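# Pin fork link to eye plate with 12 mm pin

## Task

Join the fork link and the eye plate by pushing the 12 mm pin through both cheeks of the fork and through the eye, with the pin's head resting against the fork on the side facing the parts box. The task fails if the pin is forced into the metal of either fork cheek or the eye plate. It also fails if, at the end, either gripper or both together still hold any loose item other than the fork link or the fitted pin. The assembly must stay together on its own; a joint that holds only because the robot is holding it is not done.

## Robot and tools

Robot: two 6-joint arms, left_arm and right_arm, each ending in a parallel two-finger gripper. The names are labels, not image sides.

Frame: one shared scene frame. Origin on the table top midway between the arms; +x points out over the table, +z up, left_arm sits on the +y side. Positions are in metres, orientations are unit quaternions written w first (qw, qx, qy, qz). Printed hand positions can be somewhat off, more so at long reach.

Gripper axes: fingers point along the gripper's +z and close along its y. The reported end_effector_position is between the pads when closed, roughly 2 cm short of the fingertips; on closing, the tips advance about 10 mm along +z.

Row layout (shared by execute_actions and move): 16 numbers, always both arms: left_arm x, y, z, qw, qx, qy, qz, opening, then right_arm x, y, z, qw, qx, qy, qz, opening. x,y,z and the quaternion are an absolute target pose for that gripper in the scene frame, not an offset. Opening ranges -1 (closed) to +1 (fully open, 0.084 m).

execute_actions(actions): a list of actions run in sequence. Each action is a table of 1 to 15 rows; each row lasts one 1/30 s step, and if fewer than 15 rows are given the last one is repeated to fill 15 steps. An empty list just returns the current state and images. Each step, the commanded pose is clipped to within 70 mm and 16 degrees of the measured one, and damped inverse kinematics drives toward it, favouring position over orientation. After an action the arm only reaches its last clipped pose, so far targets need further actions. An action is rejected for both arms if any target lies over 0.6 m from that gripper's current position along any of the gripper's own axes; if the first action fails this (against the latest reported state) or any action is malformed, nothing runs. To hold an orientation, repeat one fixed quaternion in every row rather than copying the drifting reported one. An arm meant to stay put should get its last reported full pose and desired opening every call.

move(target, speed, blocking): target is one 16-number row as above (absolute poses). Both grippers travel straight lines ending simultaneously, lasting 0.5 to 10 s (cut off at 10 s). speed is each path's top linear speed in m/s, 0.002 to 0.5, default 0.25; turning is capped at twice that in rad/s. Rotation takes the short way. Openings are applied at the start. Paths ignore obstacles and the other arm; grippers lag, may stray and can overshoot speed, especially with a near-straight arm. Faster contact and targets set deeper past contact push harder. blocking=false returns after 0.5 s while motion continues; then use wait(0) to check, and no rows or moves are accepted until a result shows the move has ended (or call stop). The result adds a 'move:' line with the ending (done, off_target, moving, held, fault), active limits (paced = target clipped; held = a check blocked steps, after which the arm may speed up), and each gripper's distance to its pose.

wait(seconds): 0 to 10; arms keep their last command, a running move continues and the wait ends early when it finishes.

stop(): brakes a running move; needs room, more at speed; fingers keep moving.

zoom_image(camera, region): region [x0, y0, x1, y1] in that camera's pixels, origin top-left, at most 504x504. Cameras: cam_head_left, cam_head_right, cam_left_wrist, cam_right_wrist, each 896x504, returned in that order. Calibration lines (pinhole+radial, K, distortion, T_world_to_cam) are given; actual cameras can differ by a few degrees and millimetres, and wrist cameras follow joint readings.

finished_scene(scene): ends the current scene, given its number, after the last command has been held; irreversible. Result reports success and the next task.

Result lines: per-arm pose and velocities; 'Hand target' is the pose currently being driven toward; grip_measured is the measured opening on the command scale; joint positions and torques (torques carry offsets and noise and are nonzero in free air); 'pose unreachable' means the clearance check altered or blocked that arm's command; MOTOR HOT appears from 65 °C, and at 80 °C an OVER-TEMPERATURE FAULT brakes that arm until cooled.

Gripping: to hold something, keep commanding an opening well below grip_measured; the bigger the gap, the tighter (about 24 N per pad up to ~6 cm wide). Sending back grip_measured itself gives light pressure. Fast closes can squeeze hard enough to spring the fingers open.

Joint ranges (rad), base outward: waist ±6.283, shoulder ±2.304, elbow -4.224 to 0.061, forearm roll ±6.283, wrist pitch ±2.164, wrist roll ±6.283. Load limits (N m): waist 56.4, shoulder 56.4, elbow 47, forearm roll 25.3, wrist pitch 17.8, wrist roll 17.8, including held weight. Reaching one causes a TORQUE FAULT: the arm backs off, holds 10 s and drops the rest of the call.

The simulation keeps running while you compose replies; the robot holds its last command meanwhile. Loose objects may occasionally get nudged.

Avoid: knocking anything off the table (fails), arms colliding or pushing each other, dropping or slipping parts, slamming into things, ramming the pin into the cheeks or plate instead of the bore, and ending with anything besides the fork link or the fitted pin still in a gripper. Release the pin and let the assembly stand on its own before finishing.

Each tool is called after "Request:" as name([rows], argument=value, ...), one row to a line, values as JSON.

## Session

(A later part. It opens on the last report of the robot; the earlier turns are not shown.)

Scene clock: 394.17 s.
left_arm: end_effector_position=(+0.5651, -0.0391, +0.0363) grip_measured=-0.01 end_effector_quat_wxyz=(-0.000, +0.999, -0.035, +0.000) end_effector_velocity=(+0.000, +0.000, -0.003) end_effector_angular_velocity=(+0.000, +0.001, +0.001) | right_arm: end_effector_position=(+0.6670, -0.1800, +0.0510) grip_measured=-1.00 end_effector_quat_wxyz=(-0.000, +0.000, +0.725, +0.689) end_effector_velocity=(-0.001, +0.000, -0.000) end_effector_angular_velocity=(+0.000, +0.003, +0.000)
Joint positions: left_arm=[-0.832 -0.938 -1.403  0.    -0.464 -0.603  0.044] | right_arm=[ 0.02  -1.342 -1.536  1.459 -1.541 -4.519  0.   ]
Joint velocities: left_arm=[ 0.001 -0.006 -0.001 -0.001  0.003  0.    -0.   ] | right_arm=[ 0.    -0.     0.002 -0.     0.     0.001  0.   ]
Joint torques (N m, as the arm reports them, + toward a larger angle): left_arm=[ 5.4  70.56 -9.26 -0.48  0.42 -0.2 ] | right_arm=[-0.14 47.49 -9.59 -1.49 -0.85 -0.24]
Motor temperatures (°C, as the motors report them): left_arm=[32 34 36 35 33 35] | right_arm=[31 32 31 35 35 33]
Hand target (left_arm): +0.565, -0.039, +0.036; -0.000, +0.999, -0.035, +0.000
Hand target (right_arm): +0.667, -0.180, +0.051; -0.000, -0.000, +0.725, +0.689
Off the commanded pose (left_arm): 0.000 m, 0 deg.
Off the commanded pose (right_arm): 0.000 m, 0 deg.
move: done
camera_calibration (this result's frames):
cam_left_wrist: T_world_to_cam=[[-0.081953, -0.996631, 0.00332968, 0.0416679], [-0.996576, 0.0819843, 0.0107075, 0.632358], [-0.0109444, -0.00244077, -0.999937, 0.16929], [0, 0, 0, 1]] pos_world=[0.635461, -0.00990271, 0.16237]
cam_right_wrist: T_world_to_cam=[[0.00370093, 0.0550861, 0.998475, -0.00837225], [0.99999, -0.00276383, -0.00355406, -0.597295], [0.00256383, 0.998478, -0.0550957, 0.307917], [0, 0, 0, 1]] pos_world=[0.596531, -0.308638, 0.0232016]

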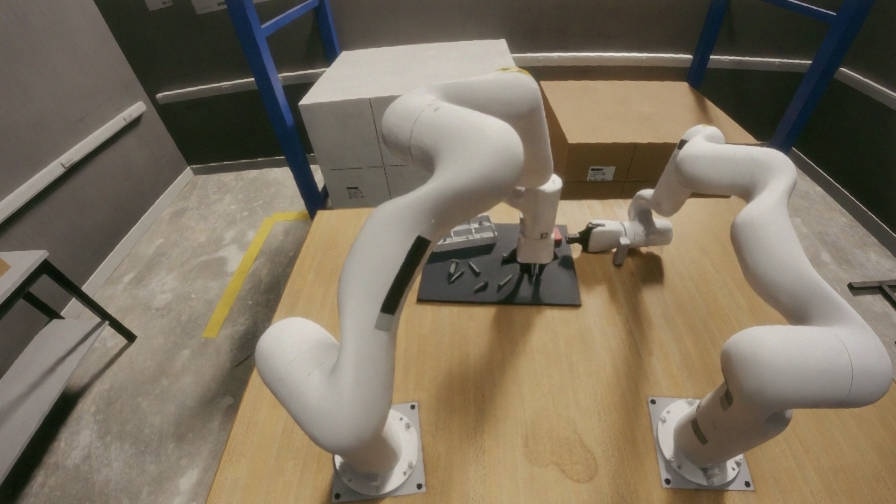

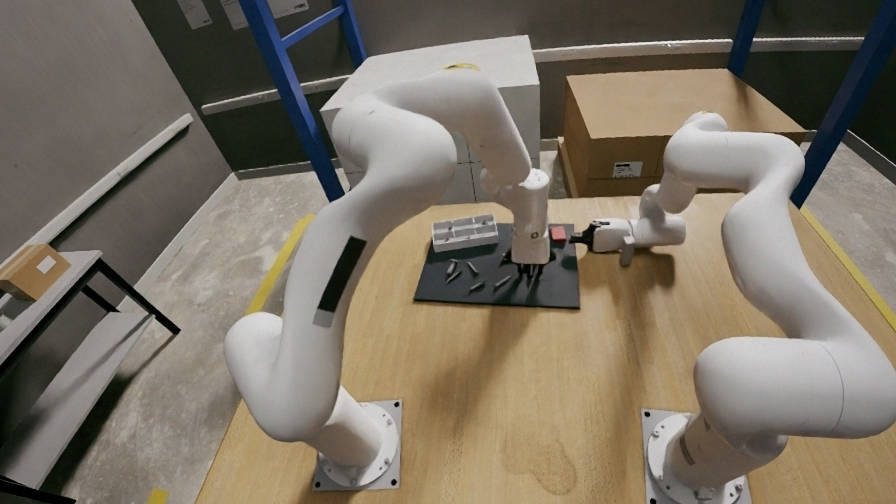

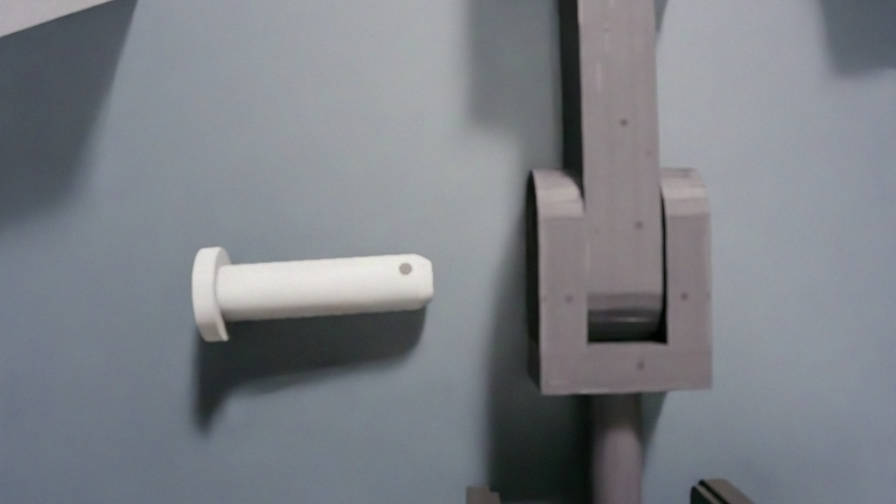

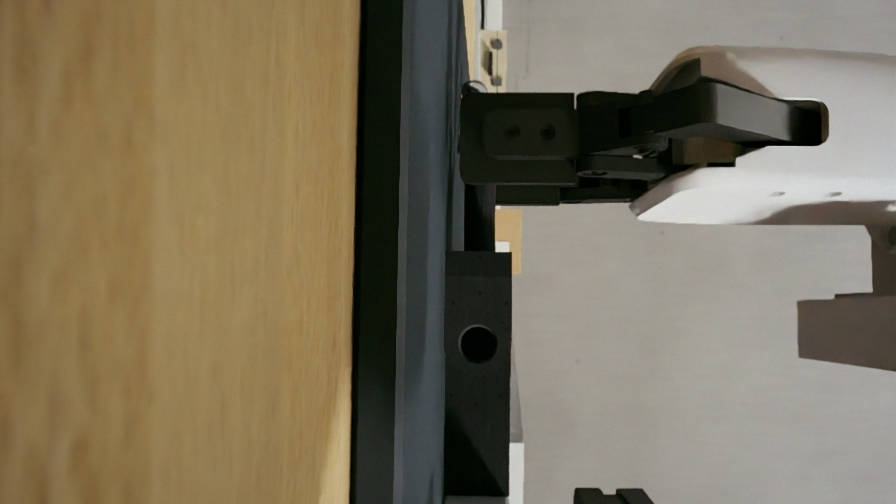

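Request:
move(target=[0.565,-0.043,0.036,0,0.9994,-0.035,0,0,0.667,-0.18,0.051,0,0,0.725,0.689,-1], speed=0.02)

Request:
move(target=[0.565,-0.043,0.036,0,0.9994,-0.035,0,-1,0.667,-0.18,0.051,0,0,0.725,0.689,-1])

Request:
move(target=[0.552,-0.042,0.036,0,0.9994,-0.035,0,-1,0.667,-0.18,0.051,0,0,0.725,0.689,-1], speed=0.01)

Request:
zoom_image(camera="cam_right_wrist", region=[430,250,570,350])

Scene clock: 396.63 s.
left_arm: end_effector_position=(+0.5650, -0.0429, +0.0360) grip_measured=-0.01 end_effector_quat_wxyz=(+0.000, +0.999, -0.035, -0.000) end_effector_velocity=(-0.000, -0.002, +0.001) end_effector_angular_velocity=(+0.000, -0.000, -0.001) | right_arm: end_effector_position=(+0.6670, -0.1800, +0.0510) grip_measured=-1.00 end_effector_quat_wxyz=(-0.000, +0.000, +0.725, +0.689) end_effector_velocity=(-0.001, +0.001, -0.000) end_effector_angular_velocity=(+0.000, +0.001, +0.002)
Joint positions: left_arm=[-0.837 -0.943 -1.411 -0.    -0.468 -0.607  0.044] | right_arm=[ 0.02  -1.342 -1.536  1.459 -1.541 -4.519  0.   ]
Joint velocities: left_arm=[-0.002 -0.001 -0.003  0.001 -0.002 -0.002  0.   ] | right_arm=[ 0.002  0.     0.001  0.    -0.     0.001  0.   ]
Joint torques (N m, as the arm reports them, + toward a larger angle): left_arm=[ 6.71 69.79 -9.24 -0.36  0.34 -0.3 ] | right_arm=[ -2.33  43.24 -10.51  -1.95  -0.88  -0.05]
Motor temperatures (°C, as the motors report them): left_arm=[32 34 36 35 33 35] | right_arm=[31 32 31 35 35 33]
Hand target (left_arm): +0.565, -0.043, +0.036; +0.000, +0.999, -0.035, -0.000
Hand target (right_arm): +0.667, -0.180, +0.051; +0.000, +0.000, +0.725, +0.689
Off the commanded pose (left_arm): 0.000 m, 0 deg.
Off the commanded pose (right_arm): 0.000 m, 0 deg.
move: done
camera_calibration (this result's frames):
cam_left_wrist: T_world_to_cam=[[-0.0820525, -0.996622, 0.00337595, 0.0379114], [-0.996565, 0.0820849, 0.0109471, 0.632535], [-0.0111873, -0.00246612, -0.999934, 0.169105], [0, 0, 0, 1]] pos_world=[0.635364, -0.0137212, 0.162041]
cam_right_wrist: T_world_to_cam=[[0.00370083, 0.0550861, 0.998475, -0.00837214], [0.99999, -0.0027638, -0.00355397, -0.597295], [0.00256381, 0.998478, -0.0550958, 0.307917], [0, 0, 0, 1]] pos_world=[0.596531, -0.308638, 0.0232016]

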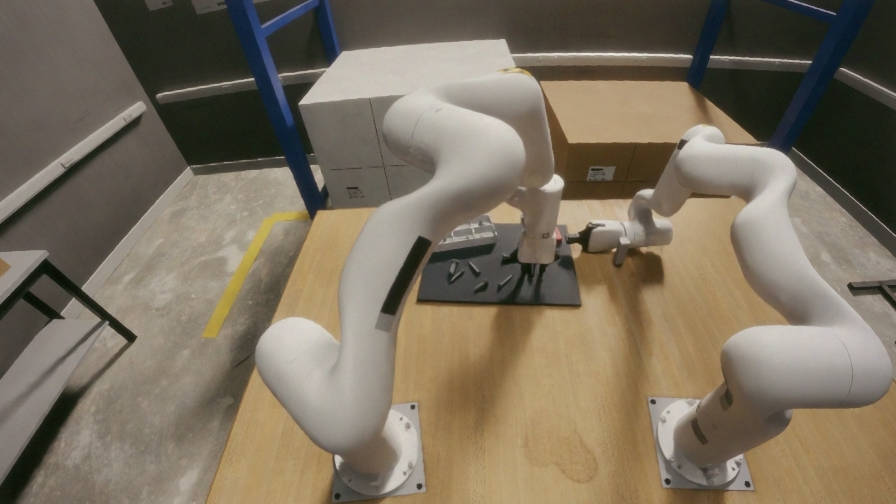

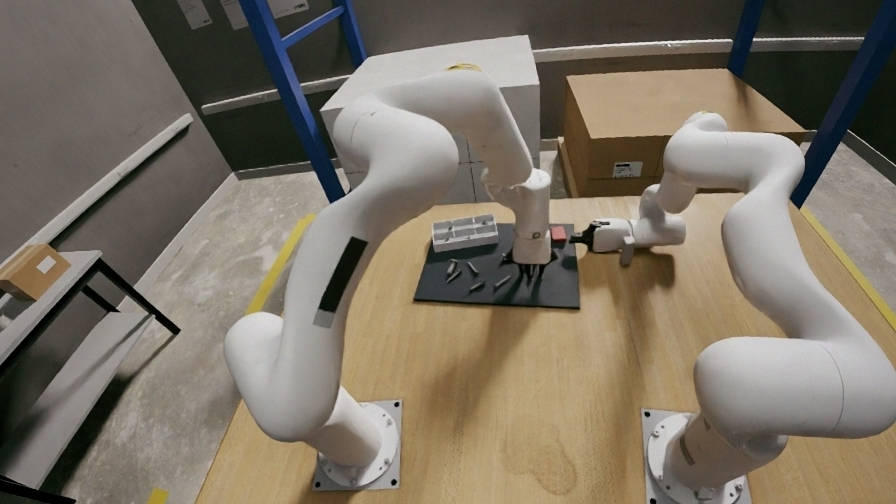

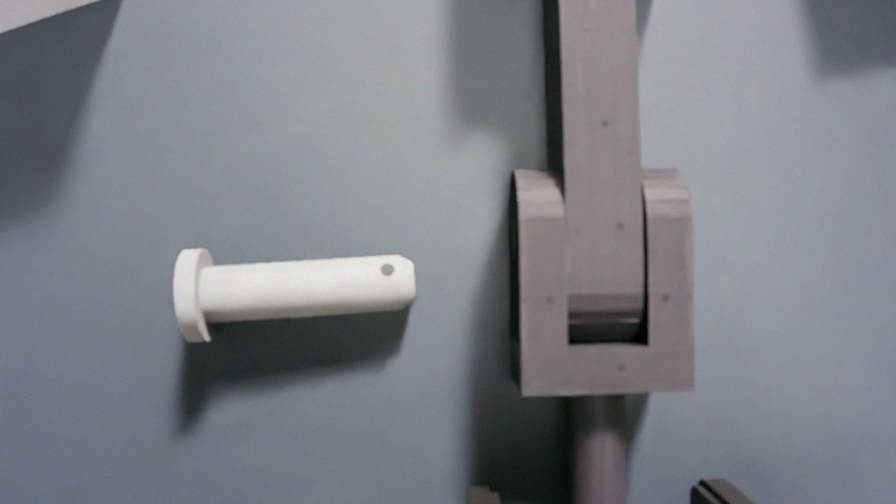

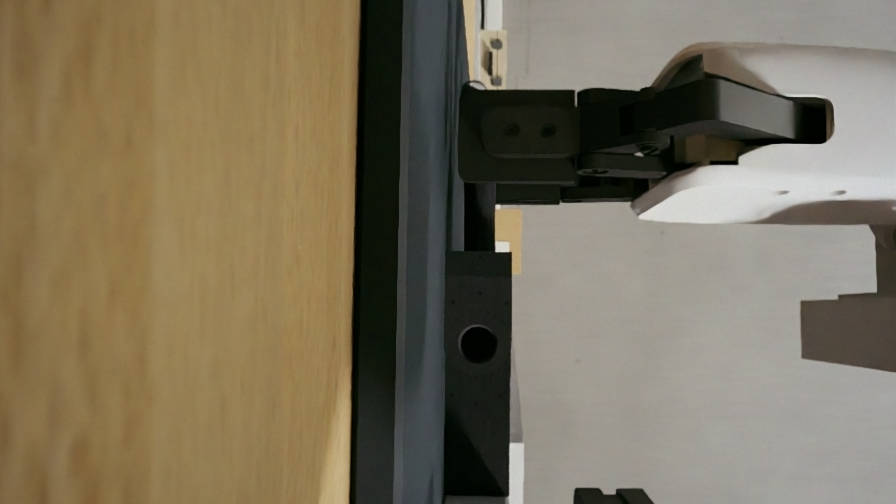

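Scene clock: 397.33 s.
left_arm: end_effector_position=(+0.5650, -0.0428, +0.0359) grip_measured=-0.74 end_effector_quat_wxyz=(-0.000, +0.999, -0.035, -0.000) end_effector_velocity=(-0.000, +0.000, -0.001) end_effector_angular_velocity=(+0.001, +0.001, +0.001) | right_arm: end_effector_position=(+0.6670, -0.1800, +0.0510) grip_measured=-1.00 end_effector_quat_wxyz=(+0.000, -0.000, +0.725, +0.689) end_effector_velocity=(-0.000, +0.001, +0.000) end_effector_angular_velocity=(-0.000, -0.001, +0.002)
Joint positions: left_arm=[-0.837 -0.943 -1.412  0.    -0.468 -0.608  0.011] | right_arm=[ 0.02  -1.342 -1.536  1.459 -1.541 -4.519  0.   ]
Joint velocities: left_arm=[ 0.    -0.001 -0.    -0.001 -0.001  0.     0.   ] | right_arm=[ 0.001 -0.    -0.001 -0.001  0.    -0.001  0.   ]
Joint torques (N m, as the arm reports them, + toward a larger angle): left_arm=[  1.18  70.45 -10.61  -1.18   1.     0.22] | right_arm=[-1.12 46.06 -9.94 -1.29 -0.71 -0.36]
Motor temperatures (°C, as the motors report them): left_arm=[32 34 36 35 33 35] | right_arm=[31 32 31 35 35 33]
Hand target (left_arm): +0.565, -0.043, +0.036; -0.000, +0.999, -0.035, -0.000
Hand target (right_arm): +0.667, -0.180, +0.051; -0.000, -0.000, +0.725, +0.689
Off the commanded pose (left_arm): 0.000 m, 0 deg.
Off the commanded pose (right_arm): 0.000 m, 0 deg.
move: done
camera_calibration (this result's frames):
cam_left_wrist: T_world_to_cam=[[-0.0818252, -0.996642, 0.0031173, 0.0378351], [-0.996581, 0.0818554, 0.0112658, 0.632468], [-0.0114832, -0.00218481, -0.999932, 0.169219], [0, 0, 0, 1]] pos_world=[0.635344, -0.0136932, 0.161965]
cam_right_wrist: T_world_to_cam=[[0.00370061, 0.055086, 0.998475, -0.00837208], [0.99999, -0.0027638, -0.00355375, -0.597295], [0.00256382, 0.998478, -0.0550957, 0.307917], [0, 0, 0, 1]] pos_world=[0.596531, -0.308638, 0.0232016]

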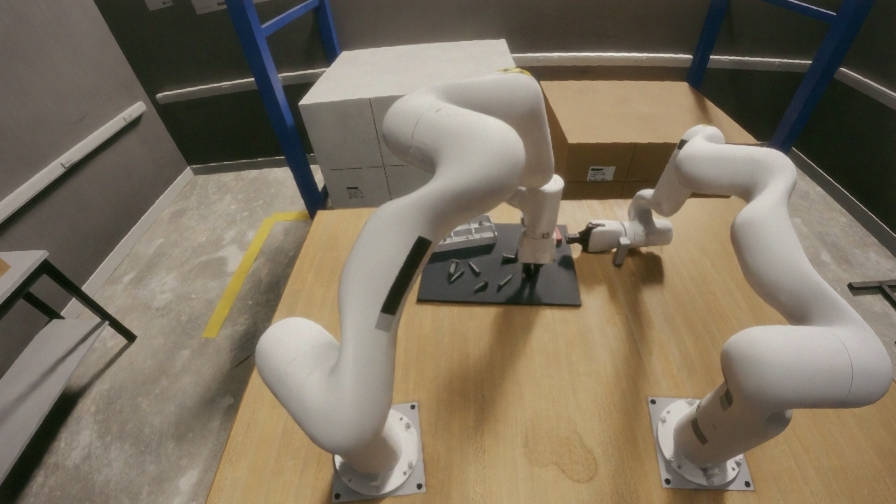

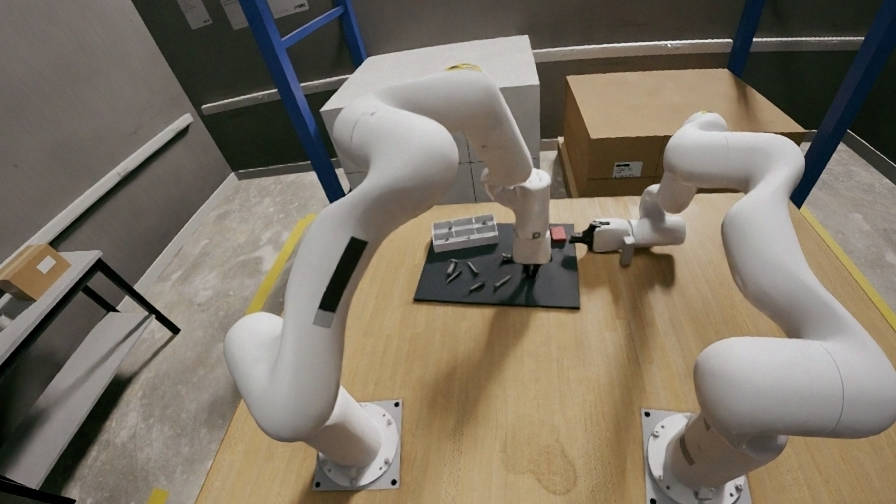

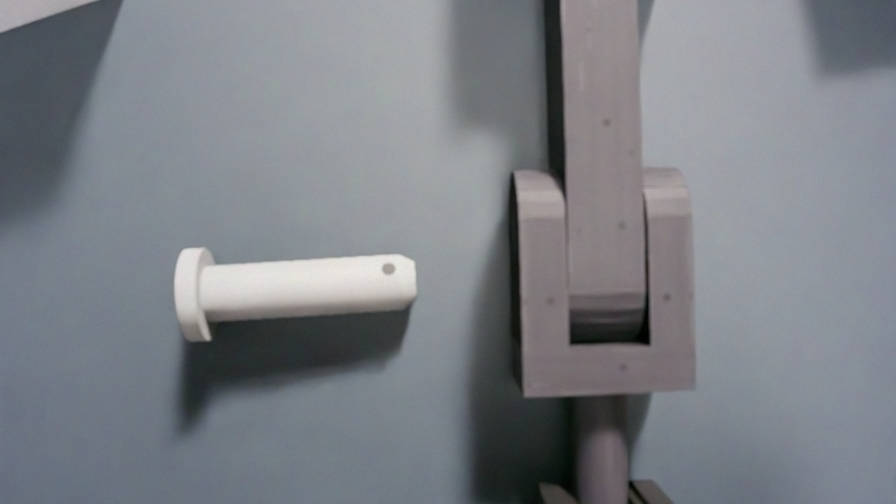

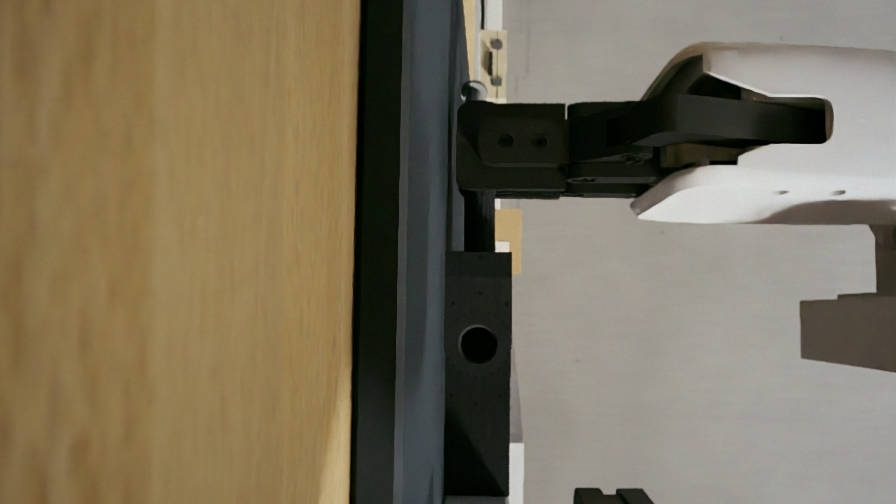

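Scene clock: 398.87 s.
left_arm: end_effector_position=(+0.5521, -0.0420, +0.0360) grip_measured=-0.74 end_effector_quat_wxyz=(-0.000, +0.999, -0.035, -0.000) end_effector_velocity=(-0.002, -0.000, +0.000) end_effector_angular_velocity=(-0.000, -0.001, -0.001) | right_arm: end_effector_position=(+0.6670, -0.1800, +0.0510) grip_measured=-1.00 end_effector_quat_wxyz=(-0.000, -0.000, +0.725, +0.689) end_effector_velocity=(-0.000, +0.000, +0.000) end_effector_angular_velocity=(-0.000, -0.000, +0.001)
Joint positions: left_arm=[-0.848 -0.924 -1.373  0.    -0.449 -0.619  0.011] | right_arm=[ 0.02  -1.342 -1.536  1.459 -1.541 -4.519  0.   ]
Joint velocities: left_arm=[-0.002  0.003  0.006  0.001  0.003 -0.002 -0.   ] | right_arm=[ 0.001  0.     0.    -0.001 -0.    -0.     0.   ]
Joint torques (N m, as the arm reports them, + toward a larger angle): left_arm=[-0.64 68.94 -9.07 -1.42  0.43  0.15] | right_arm=[-0.96 41.89 -9.81 -1.58 -0.87 -0.14]
Motor temperatures (°C, as the motors report them): left_arm=[32 34 36 35 33 35] | right_arm=[31 32 31 35 35 33]
Hand target (left_arm): +0.552, -0.042, +0.036; -0.000, +0.999, -0.035, +0.000
Hand target (right_arm): +0.667, -0.180, +0.051; -0.000, +0.000, +0.725, +0.689
Off the commanded pose (left_arm): 0.000 m, 0 deg.
Off the commanded pose (right_arm): 0.000 m, 0 deg.
move: done
camera_calibration (this result's frames):
cam_left_wrist: T_world_to_cam=[[-0.082042, -0.996623, 0.00330338, 0.0376919], [-0.996566, 0.0820737, 0.0109992, 0.61963], [-0.0112332, -0.00238963, -0.999934, 0.168961], [0, 0, 0, 1]] pos_world=[0.622492, -0.0128869, 0.162009]
cam_right_wrist: T_world_to_cam=[[0.00370062, 0.055086, 0.998475, -0.00837207], [0.99999, -0.00276358, -0.00355377, -0.597295], [0.0025636, 0.998478, -0.0550957, 0.307917], [0, 0, 0, 1]] pos_world=[0.596531, -0.308638, 0.0232016]

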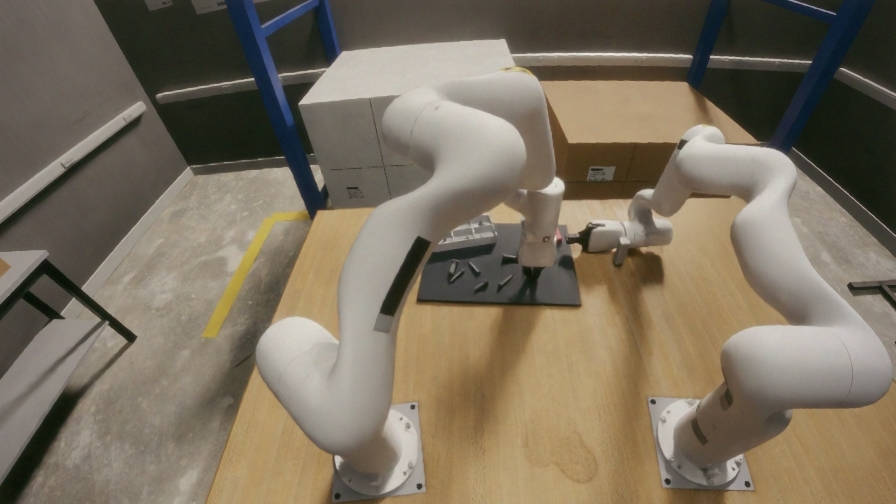

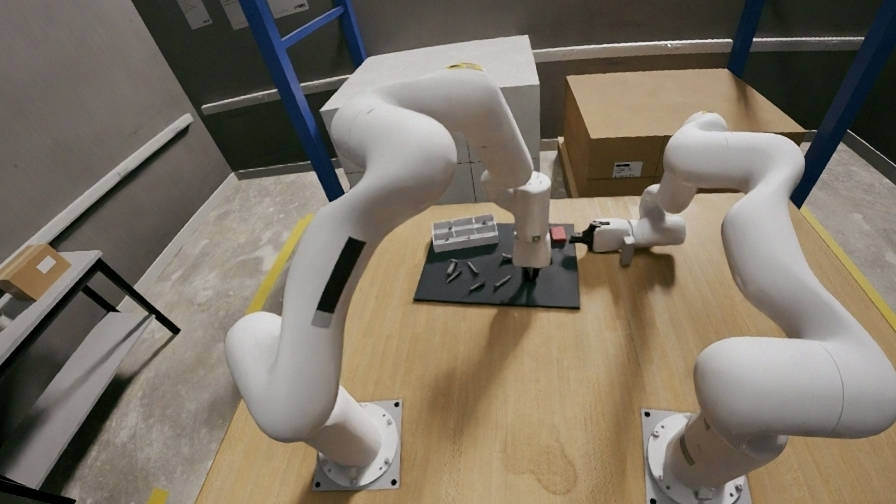

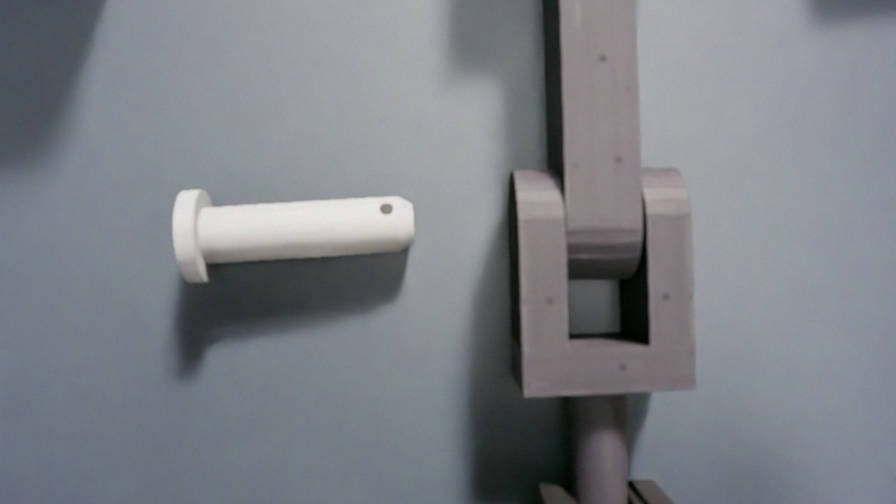

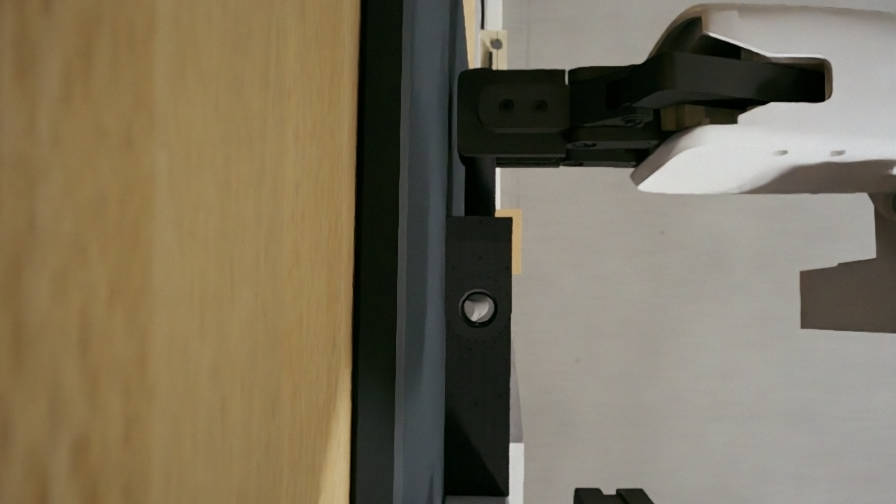

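Region (430, 250, 570, 350) of cam_right_wrist's 896x504 image, scaled by 3.600, with more detail than that image has; it fills the top 360 rows of this view, and the rest is white.

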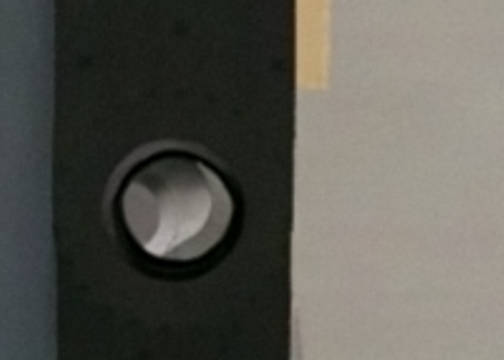

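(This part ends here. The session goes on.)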